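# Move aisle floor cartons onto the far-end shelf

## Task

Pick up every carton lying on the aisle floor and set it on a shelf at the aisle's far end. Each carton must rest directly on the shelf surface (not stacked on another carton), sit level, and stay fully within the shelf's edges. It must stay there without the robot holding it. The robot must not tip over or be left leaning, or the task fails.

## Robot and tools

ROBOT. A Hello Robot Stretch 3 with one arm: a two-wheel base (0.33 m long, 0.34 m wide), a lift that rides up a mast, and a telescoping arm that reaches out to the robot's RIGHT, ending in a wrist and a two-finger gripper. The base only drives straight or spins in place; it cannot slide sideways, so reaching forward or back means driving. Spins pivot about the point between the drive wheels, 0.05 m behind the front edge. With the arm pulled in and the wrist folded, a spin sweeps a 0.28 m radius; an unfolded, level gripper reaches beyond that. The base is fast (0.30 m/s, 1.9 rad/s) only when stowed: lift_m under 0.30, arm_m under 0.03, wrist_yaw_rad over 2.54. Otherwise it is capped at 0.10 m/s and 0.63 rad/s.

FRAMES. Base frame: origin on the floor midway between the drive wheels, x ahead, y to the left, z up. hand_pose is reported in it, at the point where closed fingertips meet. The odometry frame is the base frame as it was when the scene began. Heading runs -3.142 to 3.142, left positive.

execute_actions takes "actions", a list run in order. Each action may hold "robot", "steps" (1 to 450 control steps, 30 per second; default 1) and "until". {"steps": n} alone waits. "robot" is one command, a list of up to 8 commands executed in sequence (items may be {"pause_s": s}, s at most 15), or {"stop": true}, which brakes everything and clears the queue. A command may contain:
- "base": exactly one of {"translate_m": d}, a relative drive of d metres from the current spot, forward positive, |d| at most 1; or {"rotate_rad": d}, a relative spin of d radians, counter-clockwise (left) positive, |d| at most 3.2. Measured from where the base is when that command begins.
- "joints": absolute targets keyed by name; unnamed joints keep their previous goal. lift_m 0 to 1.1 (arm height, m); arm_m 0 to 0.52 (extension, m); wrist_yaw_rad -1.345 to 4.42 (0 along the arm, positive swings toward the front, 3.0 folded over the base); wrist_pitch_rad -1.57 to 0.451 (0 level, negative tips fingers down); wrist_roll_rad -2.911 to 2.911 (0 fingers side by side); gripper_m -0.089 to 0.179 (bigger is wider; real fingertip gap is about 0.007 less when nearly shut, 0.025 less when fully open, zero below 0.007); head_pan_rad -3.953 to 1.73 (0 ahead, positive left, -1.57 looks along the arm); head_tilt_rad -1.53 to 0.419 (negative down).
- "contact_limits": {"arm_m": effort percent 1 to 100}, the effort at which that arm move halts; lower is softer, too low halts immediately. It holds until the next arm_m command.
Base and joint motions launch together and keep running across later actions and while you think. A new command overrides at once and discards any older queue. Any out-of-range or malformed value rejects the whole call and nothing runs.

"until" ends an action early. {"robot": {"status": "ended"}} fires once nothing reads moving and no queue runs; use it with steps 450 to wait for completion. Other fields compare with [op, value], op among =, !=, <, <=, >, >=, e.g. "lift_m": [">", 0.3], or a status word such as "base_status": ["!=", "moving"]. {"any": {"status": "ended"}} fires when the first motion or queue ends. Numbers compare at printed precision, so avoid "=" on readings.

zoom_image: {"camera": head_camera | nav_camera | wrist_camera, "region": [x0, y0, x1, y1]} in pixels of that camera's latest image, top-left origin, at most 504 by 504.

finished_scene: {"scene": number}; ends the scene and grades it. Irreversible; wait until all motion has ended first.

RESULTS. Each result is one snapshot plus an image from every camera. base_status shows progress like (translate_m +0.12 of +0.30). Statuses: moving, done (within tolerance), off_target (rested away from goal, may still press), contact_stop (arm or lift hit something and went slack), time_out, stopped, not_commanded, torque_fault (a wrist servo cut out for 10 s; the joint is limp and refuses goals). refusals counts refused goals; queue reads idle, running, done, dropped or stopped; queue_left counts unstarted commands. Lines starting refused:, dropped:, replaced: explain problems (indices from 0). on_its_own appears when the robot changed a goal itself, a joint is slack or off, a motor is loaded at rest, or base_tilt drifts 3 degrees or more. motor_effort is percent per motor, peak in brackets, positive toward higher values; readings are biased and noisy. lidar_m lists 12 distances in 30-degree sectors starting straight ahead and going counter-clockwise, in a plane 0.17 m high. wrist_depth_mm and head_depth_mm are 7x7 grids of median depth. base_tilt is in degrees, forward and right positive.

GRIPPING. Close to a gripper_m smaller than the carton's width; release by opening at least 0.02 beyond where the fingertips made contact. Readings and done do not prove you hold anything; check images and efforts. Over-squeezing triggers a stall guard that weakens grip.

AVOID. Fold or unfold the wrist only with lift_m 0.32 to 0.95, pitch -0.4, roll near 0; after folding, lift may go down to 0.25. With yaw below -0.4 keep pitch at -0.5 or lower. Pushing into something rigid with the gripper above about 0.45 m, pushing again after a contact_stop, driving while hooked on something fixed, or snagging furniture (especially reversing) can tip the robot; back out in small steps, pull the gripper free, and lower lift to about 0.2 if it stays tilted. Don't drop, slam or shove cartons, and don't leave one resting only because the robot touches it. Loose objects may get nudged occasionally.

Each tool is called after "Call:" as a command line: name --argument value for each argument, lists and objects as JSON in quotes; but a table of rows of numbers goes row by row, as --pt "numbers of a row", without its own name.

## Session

Call:
execute_actions --actions '[{"robot":{"joints":{"head_pan_rad":-0.9,"head_tilt_rad":-0.6}},"steps":100,"until":{"robot":{"status":"ended"}}}]'

Scene clock: 1.03 s.
robot.base_odometry: x=+0.000 y=+0.000 heading=+0.000 (m, m, rad; robot's odometry frame)
robot.turned_by_wheels: +0.000 (rad since the last result)
robot.turned_by_imu: +0.000 (rad since the last result)
robot.base_tilt: forward=-0.8 right=+0.9 (deg)
robot.lidar_m: 2.05 2.01 1.40 1.16 1.09 1.13 1.76 1.72 1.83 1.42 1.83 1.59
robot.head_depth_mm: 1484 1624 1651 1237 1914 1527 1275 / 1529 1666 1599 1270 1891 1521 1270 / 1571 1714 1584 2110 1868 1509 1268 / 1616 1765 1551 2158 1855 1482 1260 / 1654 1833 1518 2216 1813 1493 1245 / 1703 1897 1496 2073 1812 1465 1238 / 1767 1963 1473 2319 1811 1456 1227
robot.base_status: not_commanded
robot.joint_positions: lift_m=+0.326 arm_m=-0.002 wrist_yaw_rad=+3.037 wrist_pitch_rad=-0.535 wrist_roll_rad=-0.013 gripper_m=+0.037 head_pan_rad=-0.893 head_tilt_rad=-0.592
robot.joint_goals: lift_m=+0.326 arm_m=-0.002 wrist_yaw_rad=+3.037 wrist_pitch_rad=-0.535 wrist_roll_rad=-0.013 gripper_m=+0.037 head_pan_rad=-0.900 head_tilt_rad=-0.600
robot.joint_status: lift_m=not_commanded arm_m=not_commanded wrist_yaw_rad=not_commanded wrist_pitch_rad=not_commanded wrist_roll_rad=not_commanded gripper_m=not_commanded head_pan_rad=done head_tilt_rad=done
robot.measured_speeds: translate_m=+0.000 rotate_rad=+0.000 lift_m=+0.000 arm_m=+0.000 wrist_yaw_rad=+0.000 wrist_pitch_rad=+0.000 wrist_roll_rad=+0.000 head_pan_rad=+0.000 head_tilt_rad=+0.000
robot: refusals=0 queue=done queue_left=0
robot.motor_effort: left_wheel=+0(1) right_wheel=+1(1) lift_m=+34(33) arm_m=-1(0) wrist_yaw_rad=+1(0) wrist_pitch_rad=+5(5) wrist_roll_rad=+0(0) gripper_m=+1(0) head_pan_rad=-3(35) head_tilt_rad=-2(22) (%)
robot.hand_pose: x=+0.0005 y=+0.0645 z=+0.3138 quat_wxyz=(+0.222, +0.686, +0.153, +0.676) (m; robot's base frame)
robot.wrist_depth_mm: - - - - - - - / - - - - 959 890 865 / 836 816 807 771 753 727 706 / 710 684 668 648 628 612 603 / 602 585 - 562 541 531 521 / 514 520 - - 469 472 456 / 462 - - - 429 417 409
pictures: head_camera (sideways: a quarter turn clockwise sets it upright), nav_camera (sideways: a quarter turn counterclockwise sets it upright), wrist_camera
camera_calibration (this result's frames):
head_camera: T_world_to_cam=[[-0.375573, 0.362299, -0.853044, 1.13057], [0.761442, 0.645341, -0.0611586, 0.0822729], [0.528347, -0.672513, -0.518243, 0.629447], [0, 0, 0, 1]] pos_world=[0.0294007, -0.0393878, 1.29567]
nav_camera: T_world_to_cam=[[0.42861, -0.421989, 0.798886, -1.0037], [-0.751352, -0.65754, 0.0557799, -0.0131899], [0.501761, -0.624152, -0.598891, 0.734538], [0, 0, 0, 1]] pos_world=[0.0517214, 0.0262411, 1.24248]
wrist_camera: T_world_to_cam=[[0.98144, -0.187048, -0.0422917, 0.0214661], [-0.158903, -0.669755, -0.725381, 0.295021], [0.107356, 0.718638, -0.687047, 0.334058], [0, 0, 0, 1]] pos_world=[-0.010051, -0.0384598, 0.444425]
Images, in order (width x height): head_camera 896x504, nav_camera 672x504, wrist_camera 644x364.

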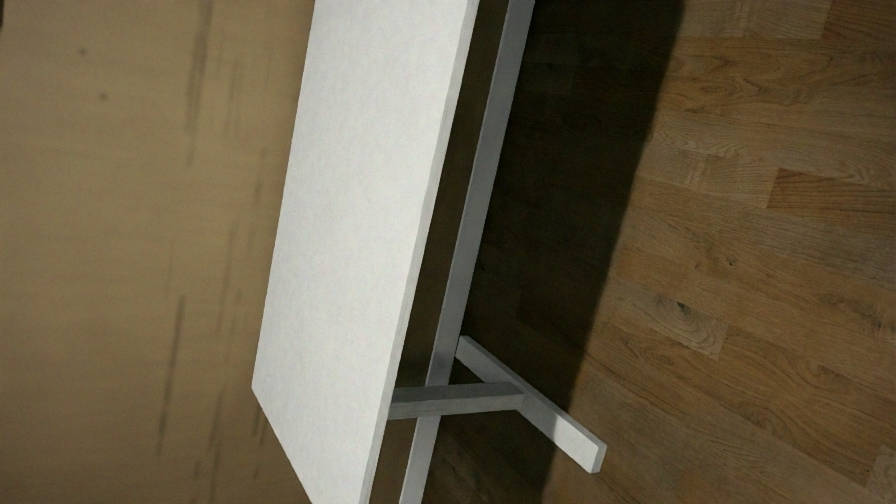

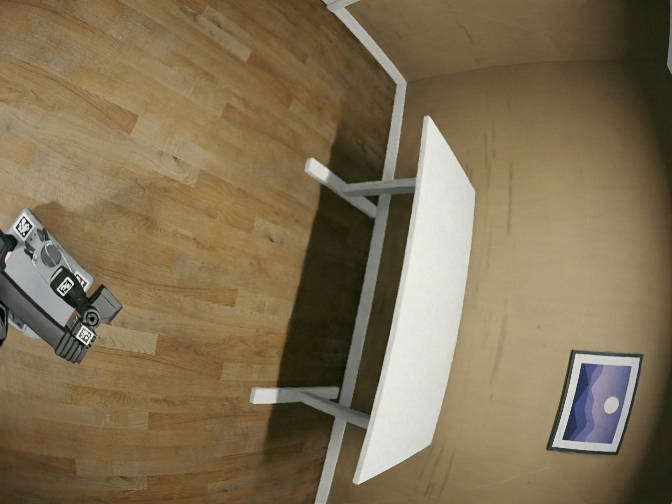

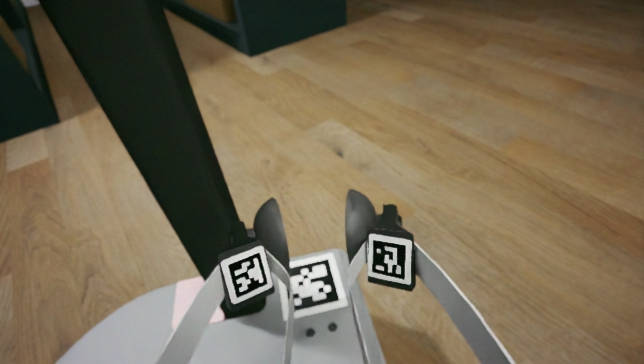

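Call:
execute_actions --actions '[{"robot":{"joints":{"head_pan_rad":1.7,"head_tilt_rad":-0.6}},"steps":120,"until":{"robot":{"status":"ended"}}}]'

Scene clock: 4.60 s.
robot.base_odometry: x=+0.000 y=+0.000 heading=+0.000 (m, m, rad; robot's odometry frame)
robot.turned_by_wheels: +0.000 (rad since the last result)
robot.turned_by_imu: +0.000 (rad since the last result)
robot.base_tilt: forward=-0.8 right=+1.0 (deg)
robot.lidar_m: 2.06 2.01 1.40 1.16 1.08 1.13 1.76 1.72 1.84 1.43 1.84 1.58
robot.head_depth_mm: 991 1098 1246 1436 1781 1533 1290 / 968 1079 1210 1388 1614 1520 1267 / 1275 1258 1227 1356 1544 1495 1258 / 1649 1768 1702 1824 1744 1490 1252 / 2455 2733 2815 2299 1823 1486 1247 / 2471 2706 2989 2158 1637 1482 1258 / 2422 2705 - - - - -
robot.base_status: not_commanded
robot.joint_positions: lift_m=+0.326 arm_m=-0.002 wrist_yaw_rad=+3.037 wrist_pitch_rad=-0.535 wrist_roll_rad=-0.013 gripper_m=+0.037 head_pan_rad=+1.693 head_tilt_rad=-0.592
robot.joint_goals: lift_m=+0.326 arm_m=-0.002 wrist_yaw_rad=+3.037 wrist_pitch_rad=-0.535 wrist_roll_rad=-0.013 gripper_m=+0.037 head_pan_rad=+1.700 head_tilt_rad=-0.600
robot.joint_status: lift_m=not_commanded arm_m=not_commanded wrist_yaw_rad=not_commanded wrist_pitch_rad=not_commanded wrist_roll_rad=not_commanded gripper_m=not_commanded head_pan_rad=done head_tilt_rad=done
robot.measured_speeds: translate_m=+0.000 rotate_rad=+0.000 lift_m=+0.000 arm_m=+0.000 wrist_yaw_rad=+0.000 wrist_pitch_rad=+0.000 wrist_roll_rad=+0.000 head_pan_rad=+0.000 head_tilt_rad=+0.000
robot: refusals=0 queue=done queue_left=0
robot.motor_effort: left_wheel=+0(0) right_wheel=+1(1) lift_m=+34(34) arm_m=+0(0) wrist_yaw_rad=+0(0) wrist_pitch_rad=+6(5) wrist_roll_rad=+0(0) gripper_m=+1(1) head_pan_rad=+4(35) head_tilt_rad=-3(2) (%)
robot.hand_pose: x=+0.0005 y=+0.0645 z=+0.3138 quat_wxyz=(+0.222, +0.686, +0.153, +0.676) (m; robot's base frame)
robot.wrist_depth_mm: - - - - - - - / - - - - 941 884 873 / 839 813 791 775 753 735 710 / 705 680 672 658 626 618 597 / 595 576 - 570 554 531 524 / 520 521 - - 468 467 462 / 462 - - - 425 413 409
pictures: head_camera (sideways: a quarter turn clockwise sets it upright), nav_camera (sideways: a quarter turn counterclockwise sets it upright), wrist_camera
camera_calibration (this result's frames):
head_camera: T_world_to_cam=[[0.127778, -0.506209, -0.852892, 1.1273], [-0.987363, -0.146199, -0.0611513, 0.0929311], [-0.0937371, 0.849928, -0.518493, 0.633567], [0, 0, 0, 1]] pos_world=[0.00710118, 0.045751, 1.29565]
nav_camera: T_world_to_cam=[[-0.141314, 0.584886, 0.798711, -0.999992], [0.985233, 0.161885, 0.0557679, -0.0237676], [-0.0966815, 0.794797, -0.599125, 0.738493], [0, 0, 0, 1]] pos_world=[-0.0464972, 0.00177667, 1.24248]
wrist_camera: T_world_to_cam=[[0.98144, -0.187048, -0.0422918, 0.0214661], [-0.158903, -0.669755, -0.725381, 0.295021], [0.107356, 0.718638, -0.687047, 0.334058], [0, 0, 0, 1]] pos_world=[-0.010051, -0.0384598, 0.444425]
Images, in order (width x height): head_camera 896x504, nav_camera 672x504, wrist_camera 644x364.

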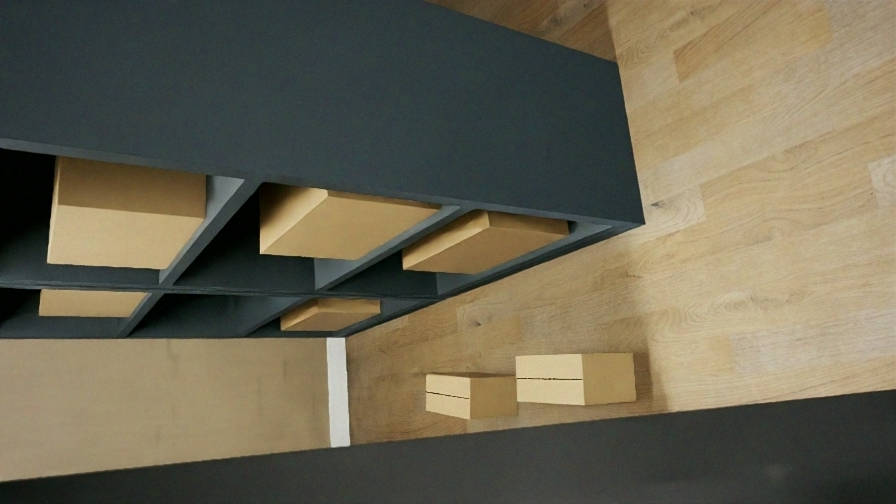

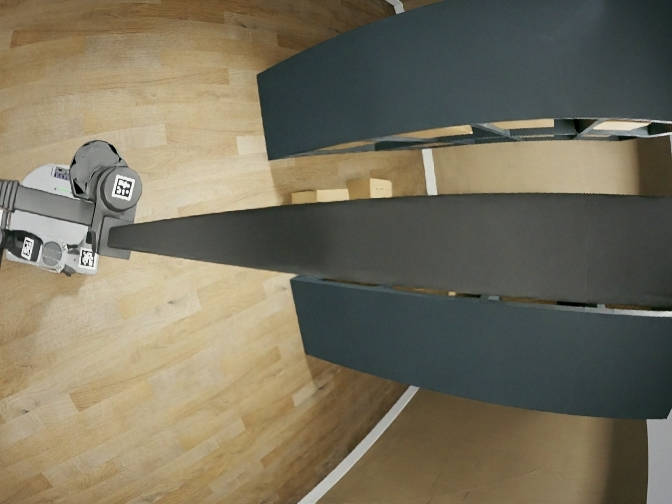

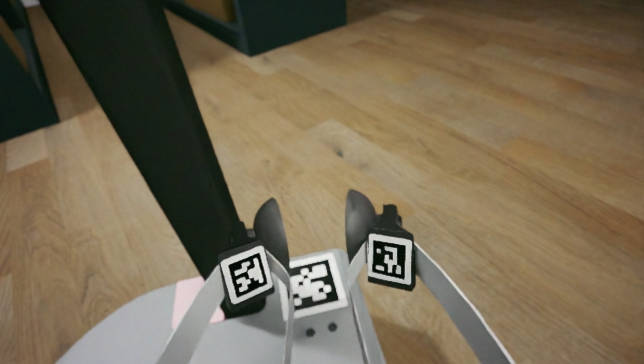

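Call:
execute_actions --actions '[{"robot":[{"base":{"rotate_rad":1.908},"joints":{"wrist_pitch_rad":-0.4,"lift_m":0.4,"head_pan_rad":-1.57,"head_tilt_rad":-1.0}},{"base":{"translate_m":0.84},"joints":{"wrist_yaw_rad":1.57}},{"base":{"rotate_rad":1.64},"joints":{"wrist_pitch_rad":-0.95,"gripper_m":0.175}},{"joints":{"wrist_yaw_rad":0,"arm_m":0.2}}],"steps":450,"until":{"robot":{"status":"ended"}}},{"steps":300,"until":{"robot":{"status":"ended"}}}]'

Scene clock: 38.13 s.
robot.base_odometry: x=-0.278 y=+0.793 heading=-2.736 (m, m, rad; robot's odometry frame)
robot.turned_by_wheels: +3.548 (rad since the last result)
robot.turned_by_imu: +3.534 (rad since the last result)
robot.base_tilt: forward=-0.8 right=+1.0 (deg)
robot.lidar_m: 1.81 1.87 2.50 2.26 2.76 2.04 1.95 0.44 0.58 0.33 0.34 0.32
robot.head_depth_mm: 1587 1317 1391 1210 1149 1169 1097 / 1876 2014 1783 1559 1386 1237 1114 / 1945 2127 1809 1568 - 1227 - / 1966 2150 1810 1438 1210 1170 - / 1672 1848 1722 1526 1361 1224 1112 / 1020 1034 1046 1164 1213 1181 1092 / 646 793 726 840 804 909 1088
robot.base_status: done (rotate_rad +1.6398 of +1.6400)
robot.joint_positions: lift_m=+0.400 arm_m=+0.200 wrist_yaw_rad=+0.003 wrist_pitch_rad=-0.957 wrist_roll_rad=-0.013 gripper_m=+0.175 head_pan_rad=-1.563 head_tilt_rad=-0.987
robot.joint_goals: lift_m=+0.400 arm_m=+0.200 wrist_yaw_rad=+0.000 wrist_pitch_rad=-0.950 wrist_roll_rad=-0.013 gripper_m=+0.175 head_pan_rad=-1.570 head_tilt_rad=-1.000
robot.joint_status: lift_m=done arm_m=done wrist_yaw_rad=done wrist_pitch_rad=done wrist_roll_rad=not_commanded gripper_m=done head_pan_rad=done head_tilt_rad=done
robot.measured_speeds: translate_m=+0.000 rotate_rad=+0.000 lift_m=+0.000 arm_m=+0.000 wrist_yaw_rad=+0.000 wrist_pitch_rad=+0.000 wrist_roll_rad=+0.000 head_pan_rad=+0.000 head_tilt_rad=+0.000
robot: refusals=0 queue=done queue_left=0
robot.motor_effort: left_wheel=-4(9) right_wheel=+6(11) lift_m=+37(39) arm_m=+5(5) wrist_yaw_rad=-3(1) wrist_pitch_rad=+3(10) wrist_roll_rad=+0(0) gripper_m=+0(98) head_pan_rad=-2(34) head_tilt_rad=-4(21) (%)
robot.hand_pose: x=-0.0213 y=-0.4726 z=+0.3152 quat_wxyz=(+0.632, +0.329, -0.623, -0.323) (m; robot's base frame)
robot.wrist_depth_mm: 556 596 448 618 637 527 375 / 517 564 589 570 591 519 385 / 380 535 551 556 541 523 394 / 368 505 513 324 516 506 408 / 363 483 479 304 478 478 399 / 337 455 450 287 449 445 399 / - 429 421 269 427 425 414
pictures: head_camera (sideways: a quarter turn clockwise sets it upright), nav_camera (sideways: a quarter turn counterclockwise sets it upright), wrist_camera
camera_calibration (this result's frames):
head_camera: T_world_to_cam=[[-0.0714197, 0.805944, -0.587669, 0.782853], [0.997429, 0.0542532, -0.0468139, 0.06213], [-0.00584649, -0.589501, -0.807746, 1.00926], [0, 0, 0, 1]] pos_world=[-0.000158572, -0.0393447, 1.27819]
nav_camera: T_world_to_cam=[[0.075687, -0.85864, 0.50696, -0.621148], [-0.997127, -0.0667862, 0.0357508, 0.0144087], [0.00316086, -0.508209, -0.861228, 1.07873], [0, 0, 0, 1]] pos_world=[0.0579705, 0.0158414, 1.24342]
wrist_camera: T_world_to_cam=[[-0.995803, 0.0914302, -0.00418877, 0.0199425], [0.086081, 0.920029, -0.382279, 0.581279], [-0.031098, -0.381035, -0.924038, 0.275425], [0, 0, 0, 1]] pos_world=[-0.0216131, -0.43167, 0.476797]
Images, in order (width x height): head_camera 896x504, nav_camera 672x504, wrist_camera 644x364.

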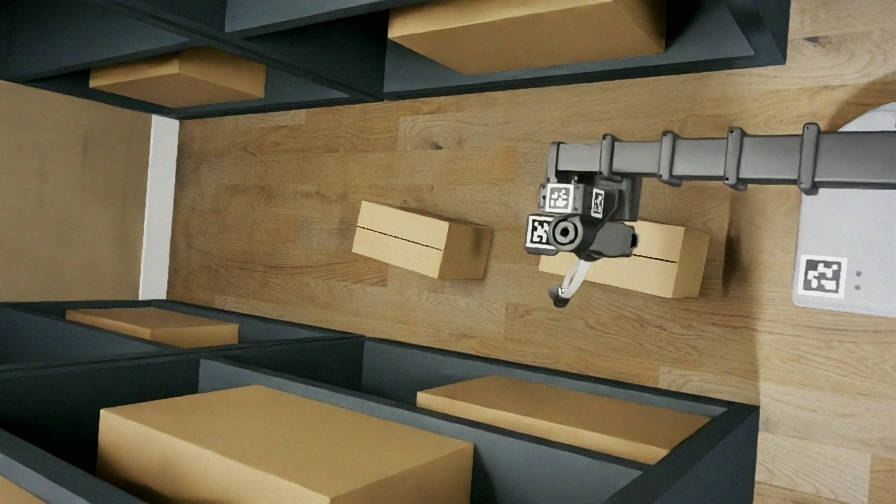

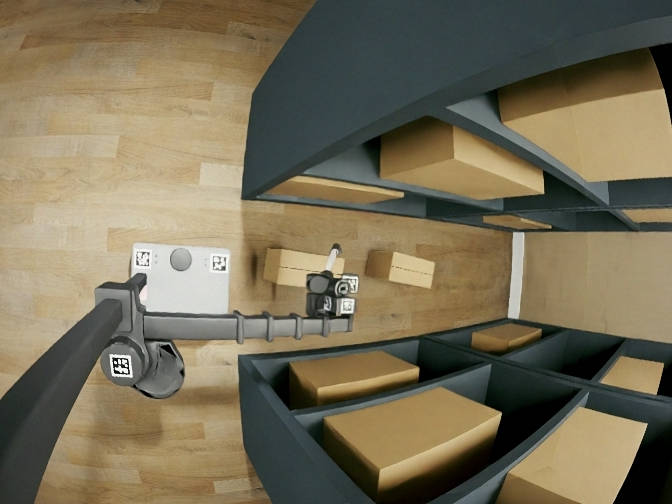

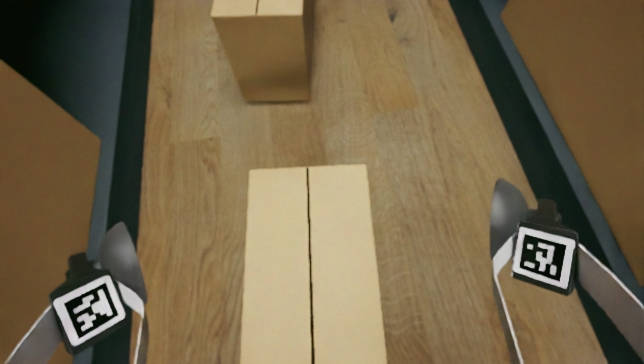

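Call:
execute_actions --actions '[{"robot":[{"joints":{"arm_m":0.19,"lift_m":0.3}},{"joints":{"lift_m":0.23}},{"joints":{"gripper_m":0.04}},{"pause_s":0.7},{"joints":{"lift_m":0.4}},{"joints":{"arm_m":0.02}},{"base":{"rotate_rad":-1.57}},{"joints":{"arm_m":0.4}}],"steps":450,"until":{"robot":{"status":"ended"}}},{"robot":[{"joints":{"lift_m":0.235}},{"joints":{"gripper_m":0.175}},{"joints":{"lift_m":0.42}},{"joints":{"arm_m":0.0,"gripper_m":0.03}},{"base":{"translate_m":0.22}},{"base":{"rotate_rad":1.57}},{"joints":{"arm_m":0.44,"gripper_m":0.175}}],"steps":450,"until":{"robot":{"status":"ended"}}},{"steps":300,"until":{"robot":{"status":"ended"}}}]'

Scene clock: 84.83 s.
robot.base_odometry: x=-0.365 y=+0.995 heading=-2.736 (m, m, rad; robot's odometry frame)
robot.turned_by_wheels: +0.000 (rad since the last result)
robot.turned_by_imu: -0.004 (rad since the last result)
robot.base_tilt: forward=-0.8 right=+1.0 (deg)
robot.lidar_m: 0.24 1.88 2.53 2.48 2.54 0.58 0.37 0.43 0.54 0.58 0.38 0.27
robot.head_depth_mm: 1570 1350 1197 1371 1130 1084 1051 / 1726 1881 1764 1531 1371 1238 1114 / 1729 2015 1812 1508 1376 1227 - / 1732 1997 1813 1334 1325 1220 - / 1621 1848 1706 1551 1363 1208 1117 / 1374 1014 1082 1398 1295 1181 1080 / 773 913 748 784 786 879 909
robot.base_status: done (rotate_rad +1.5698 of +1.5700)
robot.joint_positions: lift_m=+0.420 arm_m=+0.440 wrist_yaw_rad=+0.002 wrist_pitch_rad=-0.961 wrist_roll_rad=-0.009 gripper_m=+0.175 head_pan_rad=-1.563 head_tilt_rad=-0.987
robot.joint_goals: lift_m=+0.420 arm_m=+0.440 wrist_yaw_rad=+0.000 wrist_pitch_rad=-0.950 wrist_roll_rad=-0.009 gripper_m=+0.175 head_pan_rad=-1.570 head_tilt_rad=-1.000
robot.joint_status: lift_m=done arm_m=done wrist_yaw_rad=done wrist_pitch_rad=done wrist_roll_rad=not_commanded gripper_m=done head_pan_rad=done head_tilt_rad=done
robot.measured_speeds: translate_m=+0.000 rotate_rad=+0.000 lift_m=+0.000 arm_m=+0.000 wrist_yaw_rad=+0.000 wrist_pitch_rad=+0.000 wrist_roll_rad=+0.000 head_pan_rad=+0.000 head_tilt_rad=+0.000
robot: refusals=0 queue=done queue_left=0
robot.motor_effort: left_wheel=-4(7) right_wheel=+6(11) lift_m=+37(40) arm_m=+5(5) wrist_yaw_rad=-2(6) wrist_pitch_rad=+4(5) wrist_roll_rad=-2(3) gripper_m=+1(100) head_pan_rad=-3(3) head_tilt_rad=-4(4) (%)
robot.hand_pose: x=-0.0214 y=-0.7116 z=+0.3347 quat_wxyz=(+0.630, +0.329, -0.624, -0.325) (m; robot's base frame)
robot.wrist_depth_mm: 580 621 687 678 657 556 350 / 533 594 624 614 607 503 380 / 382 557 577 576 572 527 462 / 396 527 529 348 538 521 443 / 434 505 494 322 497 494 414 / 411 475 468 304 468 461 396 / - 450 296 290 445 436 421
pictures: head_camera (sideways: a quarter turn clockwise sets it upright), nav_camera (sideways: a quarter turn counterclockwise sets it upright), wrist_camera
camera_calibration (this result's frames):
head_camera: T_world_to_cam=[[-0.0713972, 0.805956, -0.587654, 0.782833], [0.997431, 0.0542261, -0.0468131, 0.0621289], [-0.00586312, -0.589486, -0.807757, 1.00928], [0, 0, 0, 1]] pos_world=[-0.000159677, -0.0393441, 1.27819]
nav_camera: T_world_to_cam=[[0.0756631, -0.858651, 0.506945, -0.621128], [-0.997128, -0.0667589, 0.0357498, 0.0144101], [0.0031465, -0.508194, -0.861237, 1.07874], [0, 0, 0, 1]] pos_world=[0.0579709, 0.015841, 1.24342]
wrist_camera: T_world_to_cam=[[-0.995408, 0.0955398, -0.00595911, 0.0452789], [0.0906839, 0.921218, -0.37833, 0.80833], [-0.0306559, -0.377133, -0.925652, 0.205654], [0, 0, 0, 1]] pos_world=[-0.021927, -0.671415, 0.496449]
Images, in order (width x height): head_camera 896x504, nav_camera 672x504, wrist_camera 644x364.

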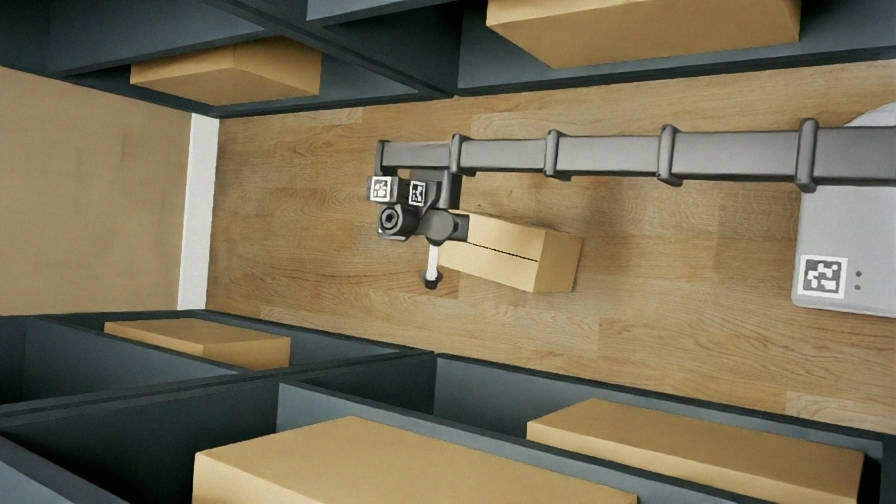

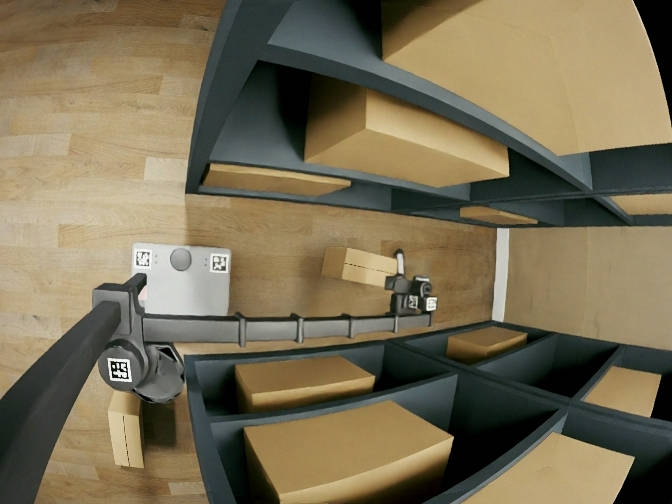

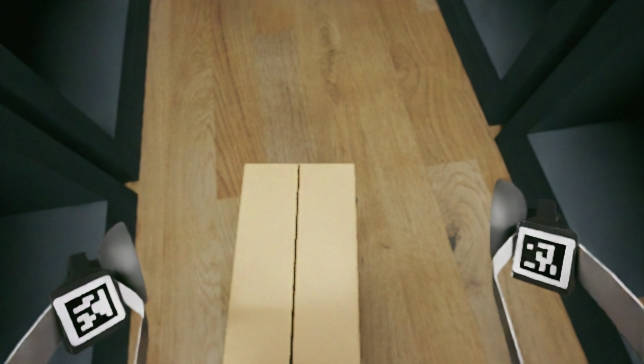

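Call:
execute_actions --actions '[{"robot":[{"joints":{"arm_m":0.41,"lift_m":0.3,"wrist_yaw_rad":0.08}},{"joints":{"lift_m":0.23}},{"joints":{"gripper_m":0.04}},{"pause_s":0.7},{"joints":{"lift_m":0.42}},{"joints":{"arm_m":0.0}},{"base":{"rotate_rad":-1.57},"joints":{"wrist_yaw_rad":1.57,"gripper_m":0.035,"head_pan_rad":-0.3,"head_tilt_rad":-0.5}},{"base":{"translate_m":0.8}}],"steps":450,"until":{"robot":{"status":"ended"}}},{"steps":300,"until":{"robot":{"status":"ended"}}}]'

Scene clock: 113.47 s.
robot.base_odometry: x=-0.682 y=+1.729 heading=+1.978 (m, m, rad; robot's odometry frame)
robot.turned_by_wheels: -1.570 (rad since the last result)
robot.turned_by_imu: -1.570 (rad since the last result)
robot.base_tilt: forward=-0.8 right=+0.9 (deg)
robot.lidar_m: 1.06 0.63 0.28 0.28 0.44 0.41 3.26 0.53 0.40 0.35 0.35 0.63
robot.head_depth_mm: 951 569 557 571 591 968 792 / 920 969 674 683 1224 960 806 / 894 975 1032 1197 1211 1013 1011 / 905 976 1066 1187 1276 1369 1278 / 889 967 1059 1170 1309 1460 1311 / 862 940 1029 1129 1253 1425 1296 / 845 913 994 1091 1210 1368 1281
robot.base_status: done (translate_m +0.8000 of +0.8000)
robot.joint_positions: lift_m=+0.420 arm_m=+0.000 wrist_yaw_rad=+1.567 wrist_pitch_rad=-0.966 wrist_roll_rad=-0.009 gripper_m=+0.098 head_pan_rad=-0.307 head_tilt_rad=-0.507
robot.joint_goals: lift_m=+0.420 arm_m=+0.000 wrist_yaw_rad=+1.570 wrist_pitch_rad=-0.950 wrist_roll_rad=-0.009 gripper_m=+0.097 head_pan_rad=-0.300 head_tilt_rad=-0.500
robot.joint_status: lift_m=done arm_m=done wrist_yaw_rad=done wrist_pitch_rad=done wrist_roll_rad=not_commanded gripper_m=off_target head_pan_rad=done head_tilt_rad=done
robot.measured_speeds: translate_m=+0.000 rotate_rad=+0.000 lift_m=+0.000 arm_m=+0.000 wrist_yaw_rad=+0.000 wrist_pitch_rad=+0.000 wrist_roll_rad=+0.000 head_pan_rad=+0.000 head_tilt_rad=+0.000
robot: refusals=0 queue=done queue_left=0
robot.on_its_own: gripper_m is held at +0.097, not at your +0.035, by its stall guard, which is not easing now
robot.motor_effort: left_wheel=+3(7) right_wheel=-6(10) lift_m=+39(40) arm_m=-5(6) wrist_yaw_rad=+3(9) wrist_pitch_rad=+7(8) wrist_roll_rad=-2(8) gripper_m=-24(100) head_pan_rad=+3(34) head_tilt_rad=+2(20) (%)
robot.hand_pose: x=+0.1045 y=-0.1460 z=+0.3340 quat_wxyz=(+0.677, +0.674, -0.209, +0.212) (m; robot's base frame)
robot.wrist_depth_mm: 604 675 192 183 184 556 544 / 573 622 174 168 168 508 202 / 564 580 159 156 155 479 218 / 532 547 148 146 144 312 243 / 508 507 138 136 134 283 230 / 470 - 130 128 127 391 394 / 457 447 122 121 119 375 374
pictures: head_camera (sideways: a quarter turn clockwise sets it upright), nav_camera (sideways: a quarter turn counterclockwise sets it upright), wrist_camera
camera_calibration (this result's frames):
head_camera: T_world_to_cam=[[-0.44235, 0.0718421, -0.89396, 1.18435], [0.282879, 0.957081, -0.0630596, 0.0876738], [0.851062, -0.280777, -0.443687, 0.530469], [0, 0, 0, 1]] pos_world=[0.0476325, -0.0200534, 1.29965]
nav_camera: T_world_to_cam=[[0.523654, -0.0935738, 0.846776, -1.06672], [-0.267346, -0.96179, 0.0590457, -0.0204004], [0.808896, -0.257302, -0.528662, 0.641296], [0, 0, 0, 1]] pos_world=[0.034394, 0.0455691, 1.2435]
wrist_camera: T_world_to_cam=[[-0.101928, -0.994775, -0.00584551, -0.136068], [-0.922588, 0.0967263, -0.373463, 0.259424], [0.372077, -0.0326734, -0.927627, 0.431044], [0, 0, 0, 1]] pos_world=[0.0650908, -0.146367, 0.495938]
Images, in order (width x height): head_camera 896x504, nav_camera 672x504, wrist_camera 644x364.

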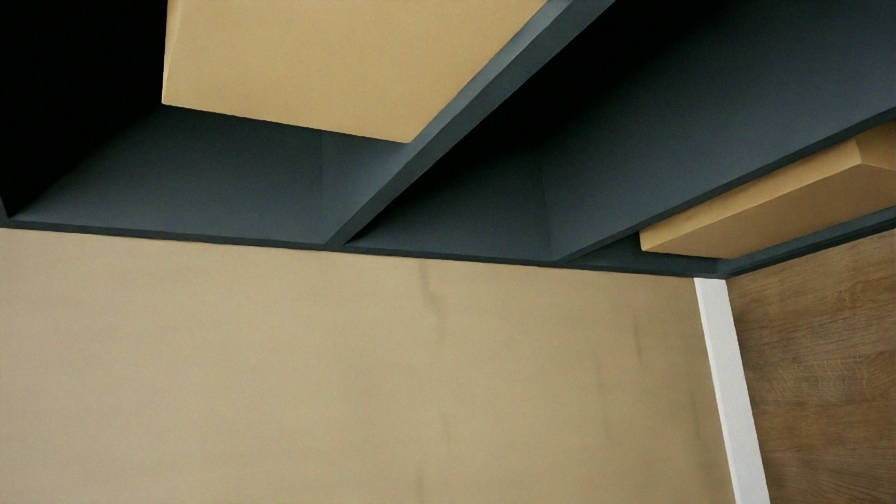

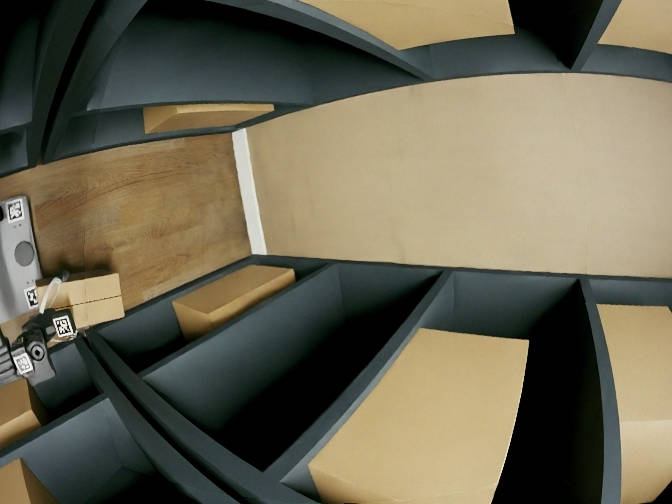

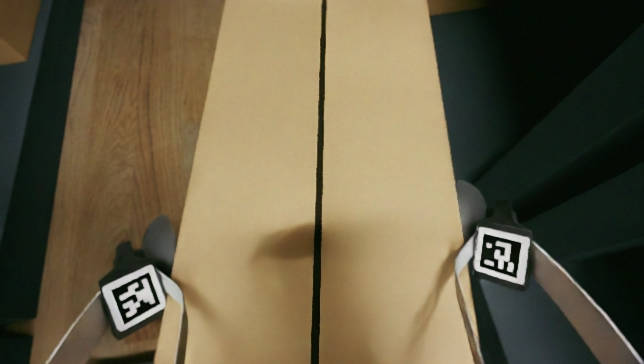

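Call:
execute_actions --actions '[{"robot":[{"base":{"translate_m":0.66},"joints":{"lift_m":0.83,"gripper_m":0.03,"head_pan_rad":-1.5,"head_tilt_rad":-0.9}},{"joints":{"wrist_yaw_rad":0.0,"gripper_m":0.022}},{"joints":{"arm_m":0.09},"contact_limits":{"arm_m":22}}],"steps":450,"until":{"robot":{"status":"ended"}}}]'

Scene clock: 130.50 s.
robot.base_odometry: x=-0.943 y=+2.335 heading=+1.978 (m, m, rad; robot's odometry frame)
robot.turned_by_wheels: +0.000 (rad since the last result)
robot.turned_by_imu: -0.003 (rad since the last result)
robot.base_tilt: forward=-0.9 right=+1.0 (deg)
robot.lidar_m: 0.40 0.41 0.33 0.31 0.32 0.57 1.07 0.59 0.36 0.34 0.35 0.42
robot.head_depth_mm: - 301 355 399 - 1144 1114 / - 305 361 404 - 1137 1110 / 286 310 366 407 - 641 1109 / 666 572 444 636 568 660 1110 / 664 566 452 910 835 920 1112 / 672 560 450 921 830 928 1110 / 673 554 446 891 826 1005 1102
robot.base_status: done (translate_m +0.6600 of +0.6600)
robot.joint_positions: lift_m=+0.830 arm_m=+0.090 wrist_yaw_rad=+0.002 wrist_pitch_rad=-0.967 wrist_roll_rad=-0.009 gripper_m=+0.041 head_pan_rad=-1.493 head_tilt_rad=-0.888
robot.joint_goals: lift_m=+0.830 arm_m=+0.090 wrist_yaw_rad=+0.000 wrist_pitch_rad=-0.950 wrist_roll_rad=-0.009 gripper_m=+0.038 head_pan_rad=-1.500 head_tilt_rad=-0.900
robot.joint_status: lift_m=done arm_m=done wrist_yaw_rad=done wrist_pitch_rad=done wrist_roll_rad=not_commanded gripper_m=off_target head_pan_rad=done head_tilt_rad=done
robot.measured_speeds: translate_m=+0.000 rotate_rad=+0.000 lift_m=+0.000 arm_m=+0.000 wrist_yaw_rad=+0.000 wrist_pitch_rad=+0.000 wrist_roll_rad=+0.000 head_pan_rad=+0.000 head_tilt_rad=+0.000
robot: refusals=0 queue=done queue_left=0
robot.on_its_own: gripper_m is held at +0.038, not at your +0.022, by its stall guard, which is still easing
robot.motor_effort: left_wheel=+3(6) right_wheel=-5(6) lift_m=+39(42) arm_m=+5(6) wrist_yaw_rad=-3(3) wrist_pitch_rad=+7(7) wrist_roll_rad=-2(2) gripper_m=-55(100) head_pan_rad=-4(35) head_tilt_rad=-4(20) (%)
robot.contact_limits: arm_m 22 (drawing in: default 30, maximum 49; extending or still: default 41, maximum 66)
robot.hand_pose: x=-0.0213 y=-0.3603 z=+0.7439 quat_wxyz=(+0.629, +0.331, -0.622, -0.327) (m; robot's base frame)
robot.wrist_depth_mm: 460 486 189 181 181 497 461 / 471 473 172 167 167 453 442 / 443 438 158 155 154 423 426 / 412 411 148 145 143 399 394 / 389 388 138 136 135 379 369 / 365 - 130 128 126 816 786 / 345 338 122 121 119 801 787
pictures: head_camera (sideways: a quarter turn clockwise sets it upright), nav_camera (sideways: a quarter turn counterclockwise sets it upright), wrist_camera
camera_calibration (this result's frames):
head_camera: T_world_to_cam=[[-0.12288, 0.737142, -0.664472, 0.883236], [0.991556, 0.119147, -0.0511898, 0.067869], [0.0414357, -0.665151, -0.745558, 0.928111], [0, 0, 0, 1]] pos_world=[0.00277917, -0.0418224, 1.28232]
nav_camera: T_world_to_cam=[[0.131427, -0.797103, 0.589368, -0.728844], [-0.990296, -0.132657, 0.0414193, 0.00698245], [0.0451682, -0.589092, -0.806802, 1.00773], [0, 0, 0, 1]] pos_world=[0.0571877, 0.0136072, 1.24231]
wrist_camera: T_world_to_cam=[[-0.995461, 0.0950071, -0.00549793, 0.0137045], [0.0902032, 0.92356, -0.372692, 0.636076], [-0.0303307, -0.371497, -0.927939, 0.720657], [0, 0, 0, 1]] pos_world=[-0.0218757, -0.321035, 0.905861]
Images, in order (width x height): head_camera 896x504, nav_camera 672x504, wrist_camera 644x364.

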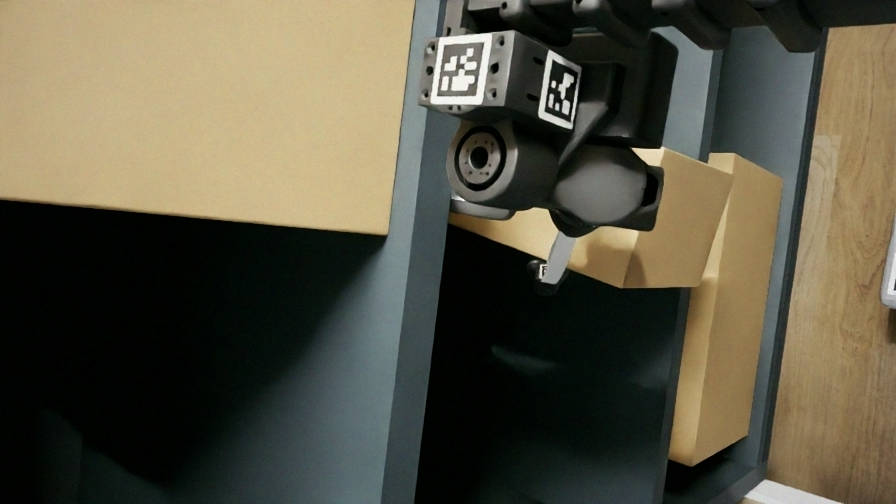

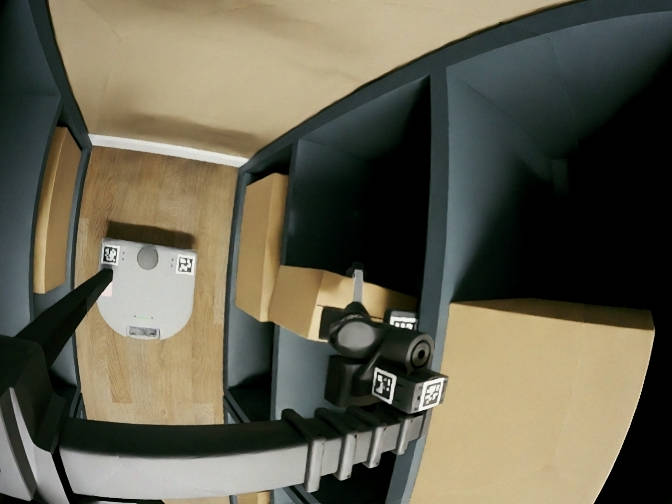

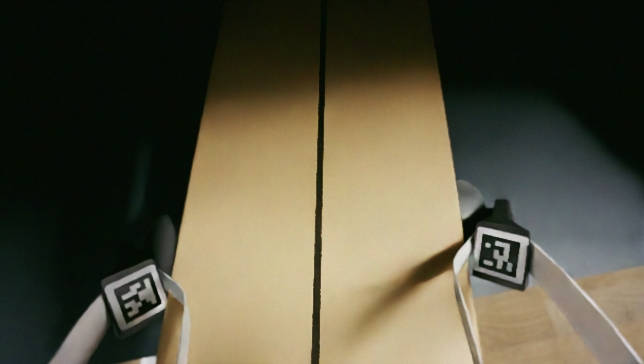

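Call:
execute_actions --actions '[{"robot":{"joints":{"lift_m":0.78}},"steps":200,"until":{"robot":{"status":"ended"}}},{"robot":[{"joints":{"gripper_m":0.15}},{"joints":{"lift_m":0.81}},{"joints":{"arm_m":0}},{"joints":{"wrist_pitch_rad":-1.35,"gripper_m":0,"lift_m":0.84}},{"joints":{"lift_m":0.74}},{"joints":{"arm_m":0.2}},{"joints":{"arm_m":0}}],"steps":450,"until":{"robot":{"queue":["!=","running"]}}},{"steps":300,"until":{"robot":{"status":"ended"}}}]'

Scene clock: 154.60 s.
robot.base_odometry: x=-0.943 y=+2.335 heading=+1.978 (m, m, rad; robot's odometry frame)
robot.turned_by_wheels: +0.000 (rad since the last result)
robot.turned_by_imu: -0.043 (rad since the last result)
robot.base_tilt: forward=-0.8 right=+1.0 (deg)
robot.lidar_m: 0.40 0.41 0.33 0.31 0.32 0.57 1.00 0.58 0.36 0.34 0.35 0.43
robot.head_depth_mm: - 306 362 414 858 777 - / - 308 366 419 856 771 - / - 311 369 425 685 768 - / 651 329 392 694 681 779 1110 / 657 563 452 911 836 917 1111 / 665 558 447 922 828 927 1114 / 669 550 444 916 827 991 1105
robot.base_status: done (translate_m +0.6600 of +0.6600)
robot.joint_positions: lift_m=+0.740 arm_m=+0.000 wrist_yaw_rad=+0.001 wrist_pitch_rad=-1.352 wrist_roll_rad=-0.009 gripper_m=+0.000 head_pan_rad=-1.495 head_tilt_rad=-0.891
robot.joint_goals: lift_m=+0.740 arm_m=+0.000 wrist_yaw_rad=+0.000 wrist_pitch_rad=-1.350 wrist_roll_rad=-0.009 gripper_m=+0.000 head_pan_rad=-1.500 head_tilt_rad=-0.900
robot.joint_status: lift_m=done arm_m=done wrist_yaw_rad=done wrist_pitch_rad=done wrist_roll_rad=not_commanded gripper_m=done head_pan_rad=done head_tilt_rad=done
robot.measured_speeds: translate_m=+0.000 rotate_rad=+0.000 lift_m=+0.000 arm_m=+0.000 wrist_yaw_rad=+0.000 wrist_pitch_rad=+0.000 wrist_roll_rad=+0.000 head_pan_rad=+0.000 head_tilt_rad=+0.000
robot: refusals=0 queue=done queue_left=0
robot.motor_effort: left_wheel=+0(10) right_wheel=+0(34) lift_m=+32(42) arm_m=-5(37) wrist_yaw_rad=-2(3) wrist_pitch_rad=+1(7) wrist_roll_rad=-2(2) gripper_m=-3(99) head_pan_rad=-2(3) head_tilt_rad=-2(4) (%)
robot.hand_pose: x=-0.0216 y=-0.1774 z=+0.6234 quat_wxyz=(+0.555, +0.445, -0.548, -0.440) (m; robot's base frame)
robot.wrist_depth_mm: 255 256 256 259 272 573 469 / 255 258 440 440 694 705 777 / 437 466 584 701 771 779 789 / 537 730 758 770 765 778 781 / 542 762 780 - 764 779 774 / 519 706 783 - - 770 772 / 497 672 766 770 - 778 758
pictures: head_camera (sideways: a quarter turn clockwise sets it upright), nav_camera (sideways: a quarter turn counterclockwise sets it upright), wrist_camera
camera_calibration (this result's frames):
head_camera: T_world_to_cam=[[-0.121866, 0.739313, -0.662242, 0.880325], [0.991732, 0.117732, -0.0510647, 0.0677049], [0.0402142, -0.662989, -0.747548, 0.930706], [0, 0, 0, 1]] pos_world=[0.00270859, -0.0417585, 1.28219]
nav_camera: T_world_to_cam=[[0.130301, -0.799063, 0.586958, -0.725698], [-0.990495, -0.131214, 0.0412536, 0.00719948], [0.044053, -0.586754, -0.808566, 1.01003], [0, 0, 0, 1]] pos_world=[0.0571955, 0.0137041, 1.24233]
wrist_camera: T_world_to_cam=[[-0.995357, 0.0909073, 0.0316413, -0.0284975], [0.0909972, 0.99585, 0.00141182, 0.201904], [-0.0313816, 0.00428453, -0.999498, 0.788021], [0, 0, 0, 1]] pos_world=[-0.0220085, -0.201852, 0.788242]
Images, in order (width x height): head_camera 896x504, nav_camera 672x504, wrist_camera 644x364.

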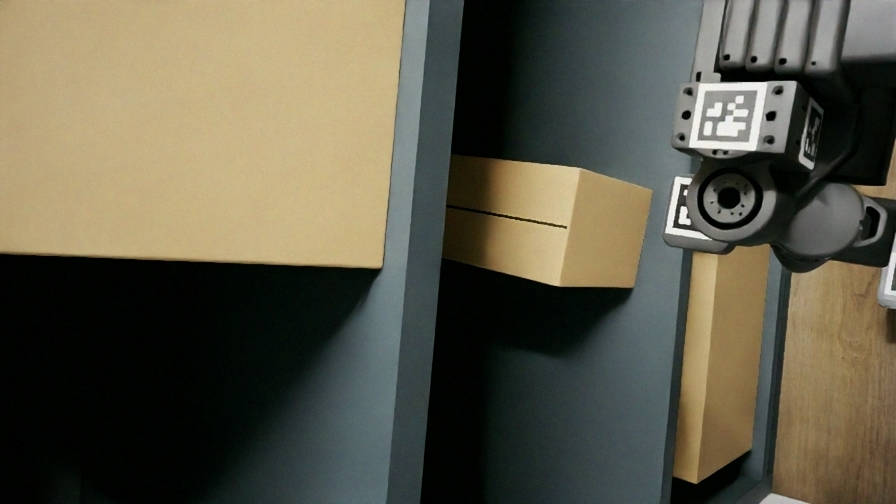

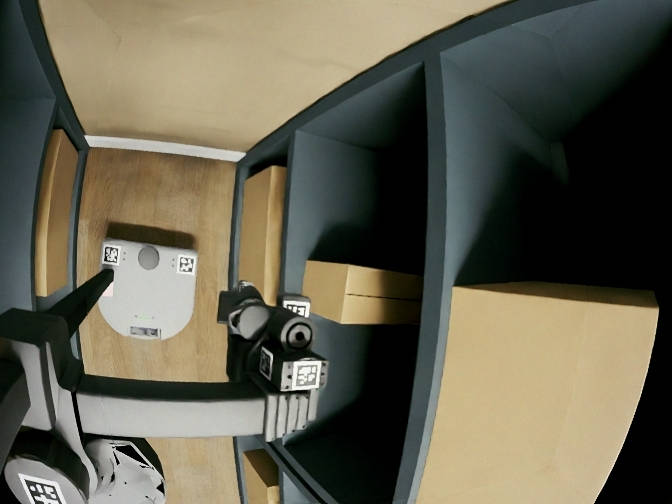

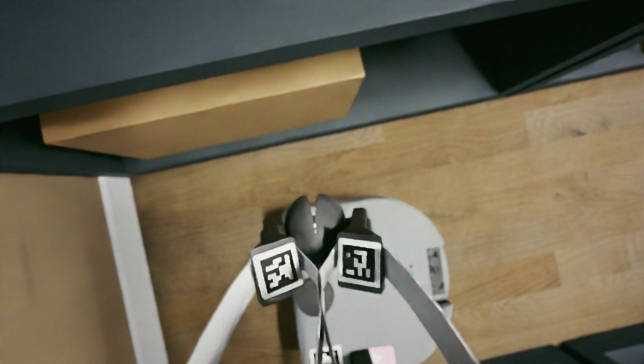

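Call:
execute_actions --actions '[{"robot":[{"joints":{"lift_m":0.6,"wrist_yaw_rad":1.57,"wrist_pitch_rad":-0.95}},{"base":{"rotate_rad":0.04},"joints":{"lift_m":0.42}},{"base":{"translate_m":-0.85},"joints":{"head_pan_rad":-1.57,"head_tilt_rad":-1.1}}],"steps":450,"until":{"robot":{"queue":["!=","running"]}}},{"robot":{"base":{"translate_m":-0.83}},"steps":450,"until":{"robot":{"status":"ended"}}},{"robot":[{"joints":{"wrist_yaw_rad":0,"gripper_m":0.175}},{"joints":{"arm_m":0.3}}],"steps":450,"until":{"robot":{"queue":["!=","running"]}}}]'

Scene clock: 189.40 s.
robot.base_odometry: x=-0.217 y=+0.820 heading=+2.018 (m, m, rad; robot's odometry frame)
robot.turned_by_wheels: +0.040 (rad since the last result)
robot.turned_by_imu: +0.042 (rad since the last result)
robot.base_tilt: forward=-0.8 right=+1.0 (deg)
robot.lidar_m: 1.13 0.34 0.33 1.81 1.86 2.49 2.25 2.33 2.04 0.55 0.45 0.59
robot.head_depth_mm: 1894 1894 1668 1488 1332 1210 1114 / 1920 1903 1650 1472 1319 1208 1112 / 1910 1887 1659 - 1322 1224 - / 1922 1884 1627 1311 1314 1221 - / 1938 1870 1638 1458 1306 1190 1099 / 1869 945 987 1051 1248 1195 1092 / 621 644 668 791 1247 1183 1083
robot.base_status: done (translate_m -0.8300 of -0.8300)
robot.joint_positions: lift_m=+0.420 arm_m=+0.300 wrist_yaw_rad=+0.002 wrist_pitch_rad=-0.961 wrist_roll_rad=-0.010 gripper_m=+0.175 head_pan_rad=-1.563 head_tilt_rad=-1.086
robot.joint_goals: lift_m=+0.420 arm_m=+0.300 wrist_yaw_rad=+0.000 wrist_pitch_rad=-0.950 wrist_roll_rad=-0.010 gripper_m=+0.175 head_pan_rad=-1.570 head_tilt_rad=-1.100
robot.joint_status: lift_m=done arm_m=done wrist_yaw_rad=done wrist_pitch_rad=done wrist_roll_rad=not_commanded gripper_m=done head_pan_rad=done head_tilt_rad=done
robot.measured_speeds: translate_m=+0.000 rotate_rad=+0.000 lift_m=+0.000 arm_m=+0.000 wrist_yaw_rad=+0.000 wrist_pitch_rad=+0.000 wrist_roll_rad=+0.000 head_pan_rad=+0.000 head_tilt_rad=+0.000
robot: refusals=0 queue=done queue_left=0
robot.motor_effort: left_wheel=-3(7) right_wheel=+6(7) lift_m=+30(34) arm_m=+5(5) wrist_yaw_rad=-2(3) wrist_pitch_rad=+5(6) wrist_roll_rad=-2(2) gripper_m=+0(98) head_pan_rad=-3(11) head_tilt_rad=-5(15) (%)
robot.hand_pose: x=-0.0214 y=-0.5716 z=+0.3350 quat_wxyz=(+0.630, +0.329, -0.623, -0.325) (m; robot's base frame)
robot.wrist_depth_mm: 684 680 685 665 648 654 643 / 608 627 623 609 607 606 602 / 370 579 570 370 562 568 560 / 358 527 534 345 533 525 522 / 345 501 497 323 504 497 490 / 317 475 473 303 468 463 454 / - 448 449 447 444 439 432
pictures: head_camera (sideways: a quarter turn clockwise sets it upright), nav_camera (sideways: a quarter turn counterclockwise sets it upright), wrist_camera
camera_calibration (this result's frames):
head_camera: T_world_to_cam=[[-0.0717806, 0.859952, -0.505302, 0.675552], [0.997399, 0.0585798, -0.0419911, 0.0558457], [-0.00650987, -0.507002, -0.861921, 1.07969], [0, 0, 0, 1]] pos_world=[-0.000180251, -0.0368107, 1.27431]
nav_camera: T_world_to_cam=[[0.0759823, -0.904436, 0.419788, -0.507603], [-0.997106, -0.0699611, 0.0297461, 0.0222303], [0.00246541, -0.420834, -0.907134, 1.13839], [0, 0, 0, 1]] pos_world=[0.0579282, 0.0215335, 1.2451]
wrist_camera: T_world_to_cam=[[-0.995458, 0.0950343, -0.00572045, 0.0315557], [0.0901267, 0.92128, -0.378312, 0.679474], [-0.0306825, -0.377109, -0.92566, 0.258738], [0, 0, 0, 1]] pos_world=[-0.0218876, -0.531413, 0.496737]
Images, in order (width x height): head_camera 896x504, nav_camera 672x504, wrist_camera 644x364.

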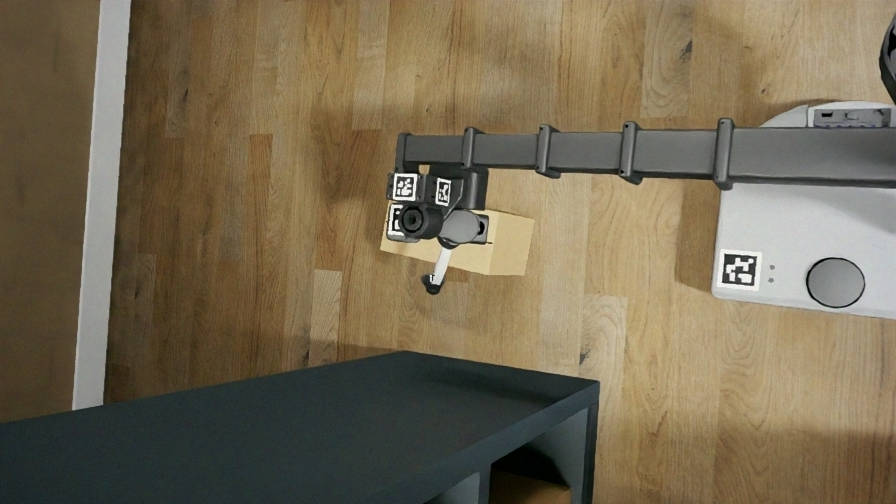

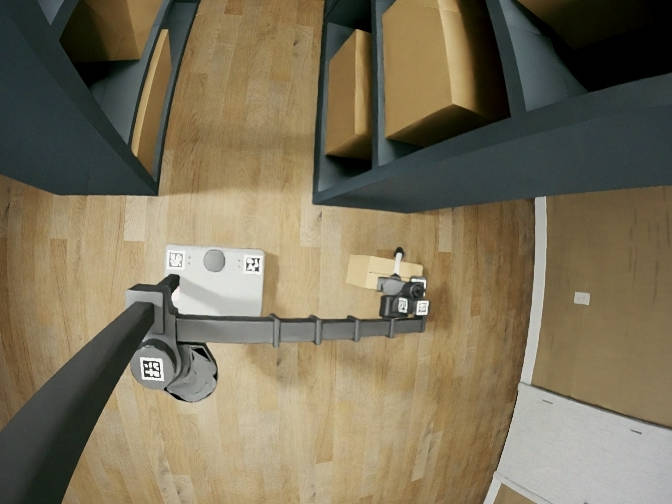

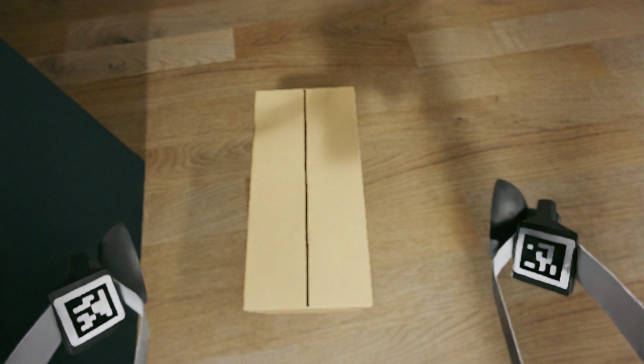

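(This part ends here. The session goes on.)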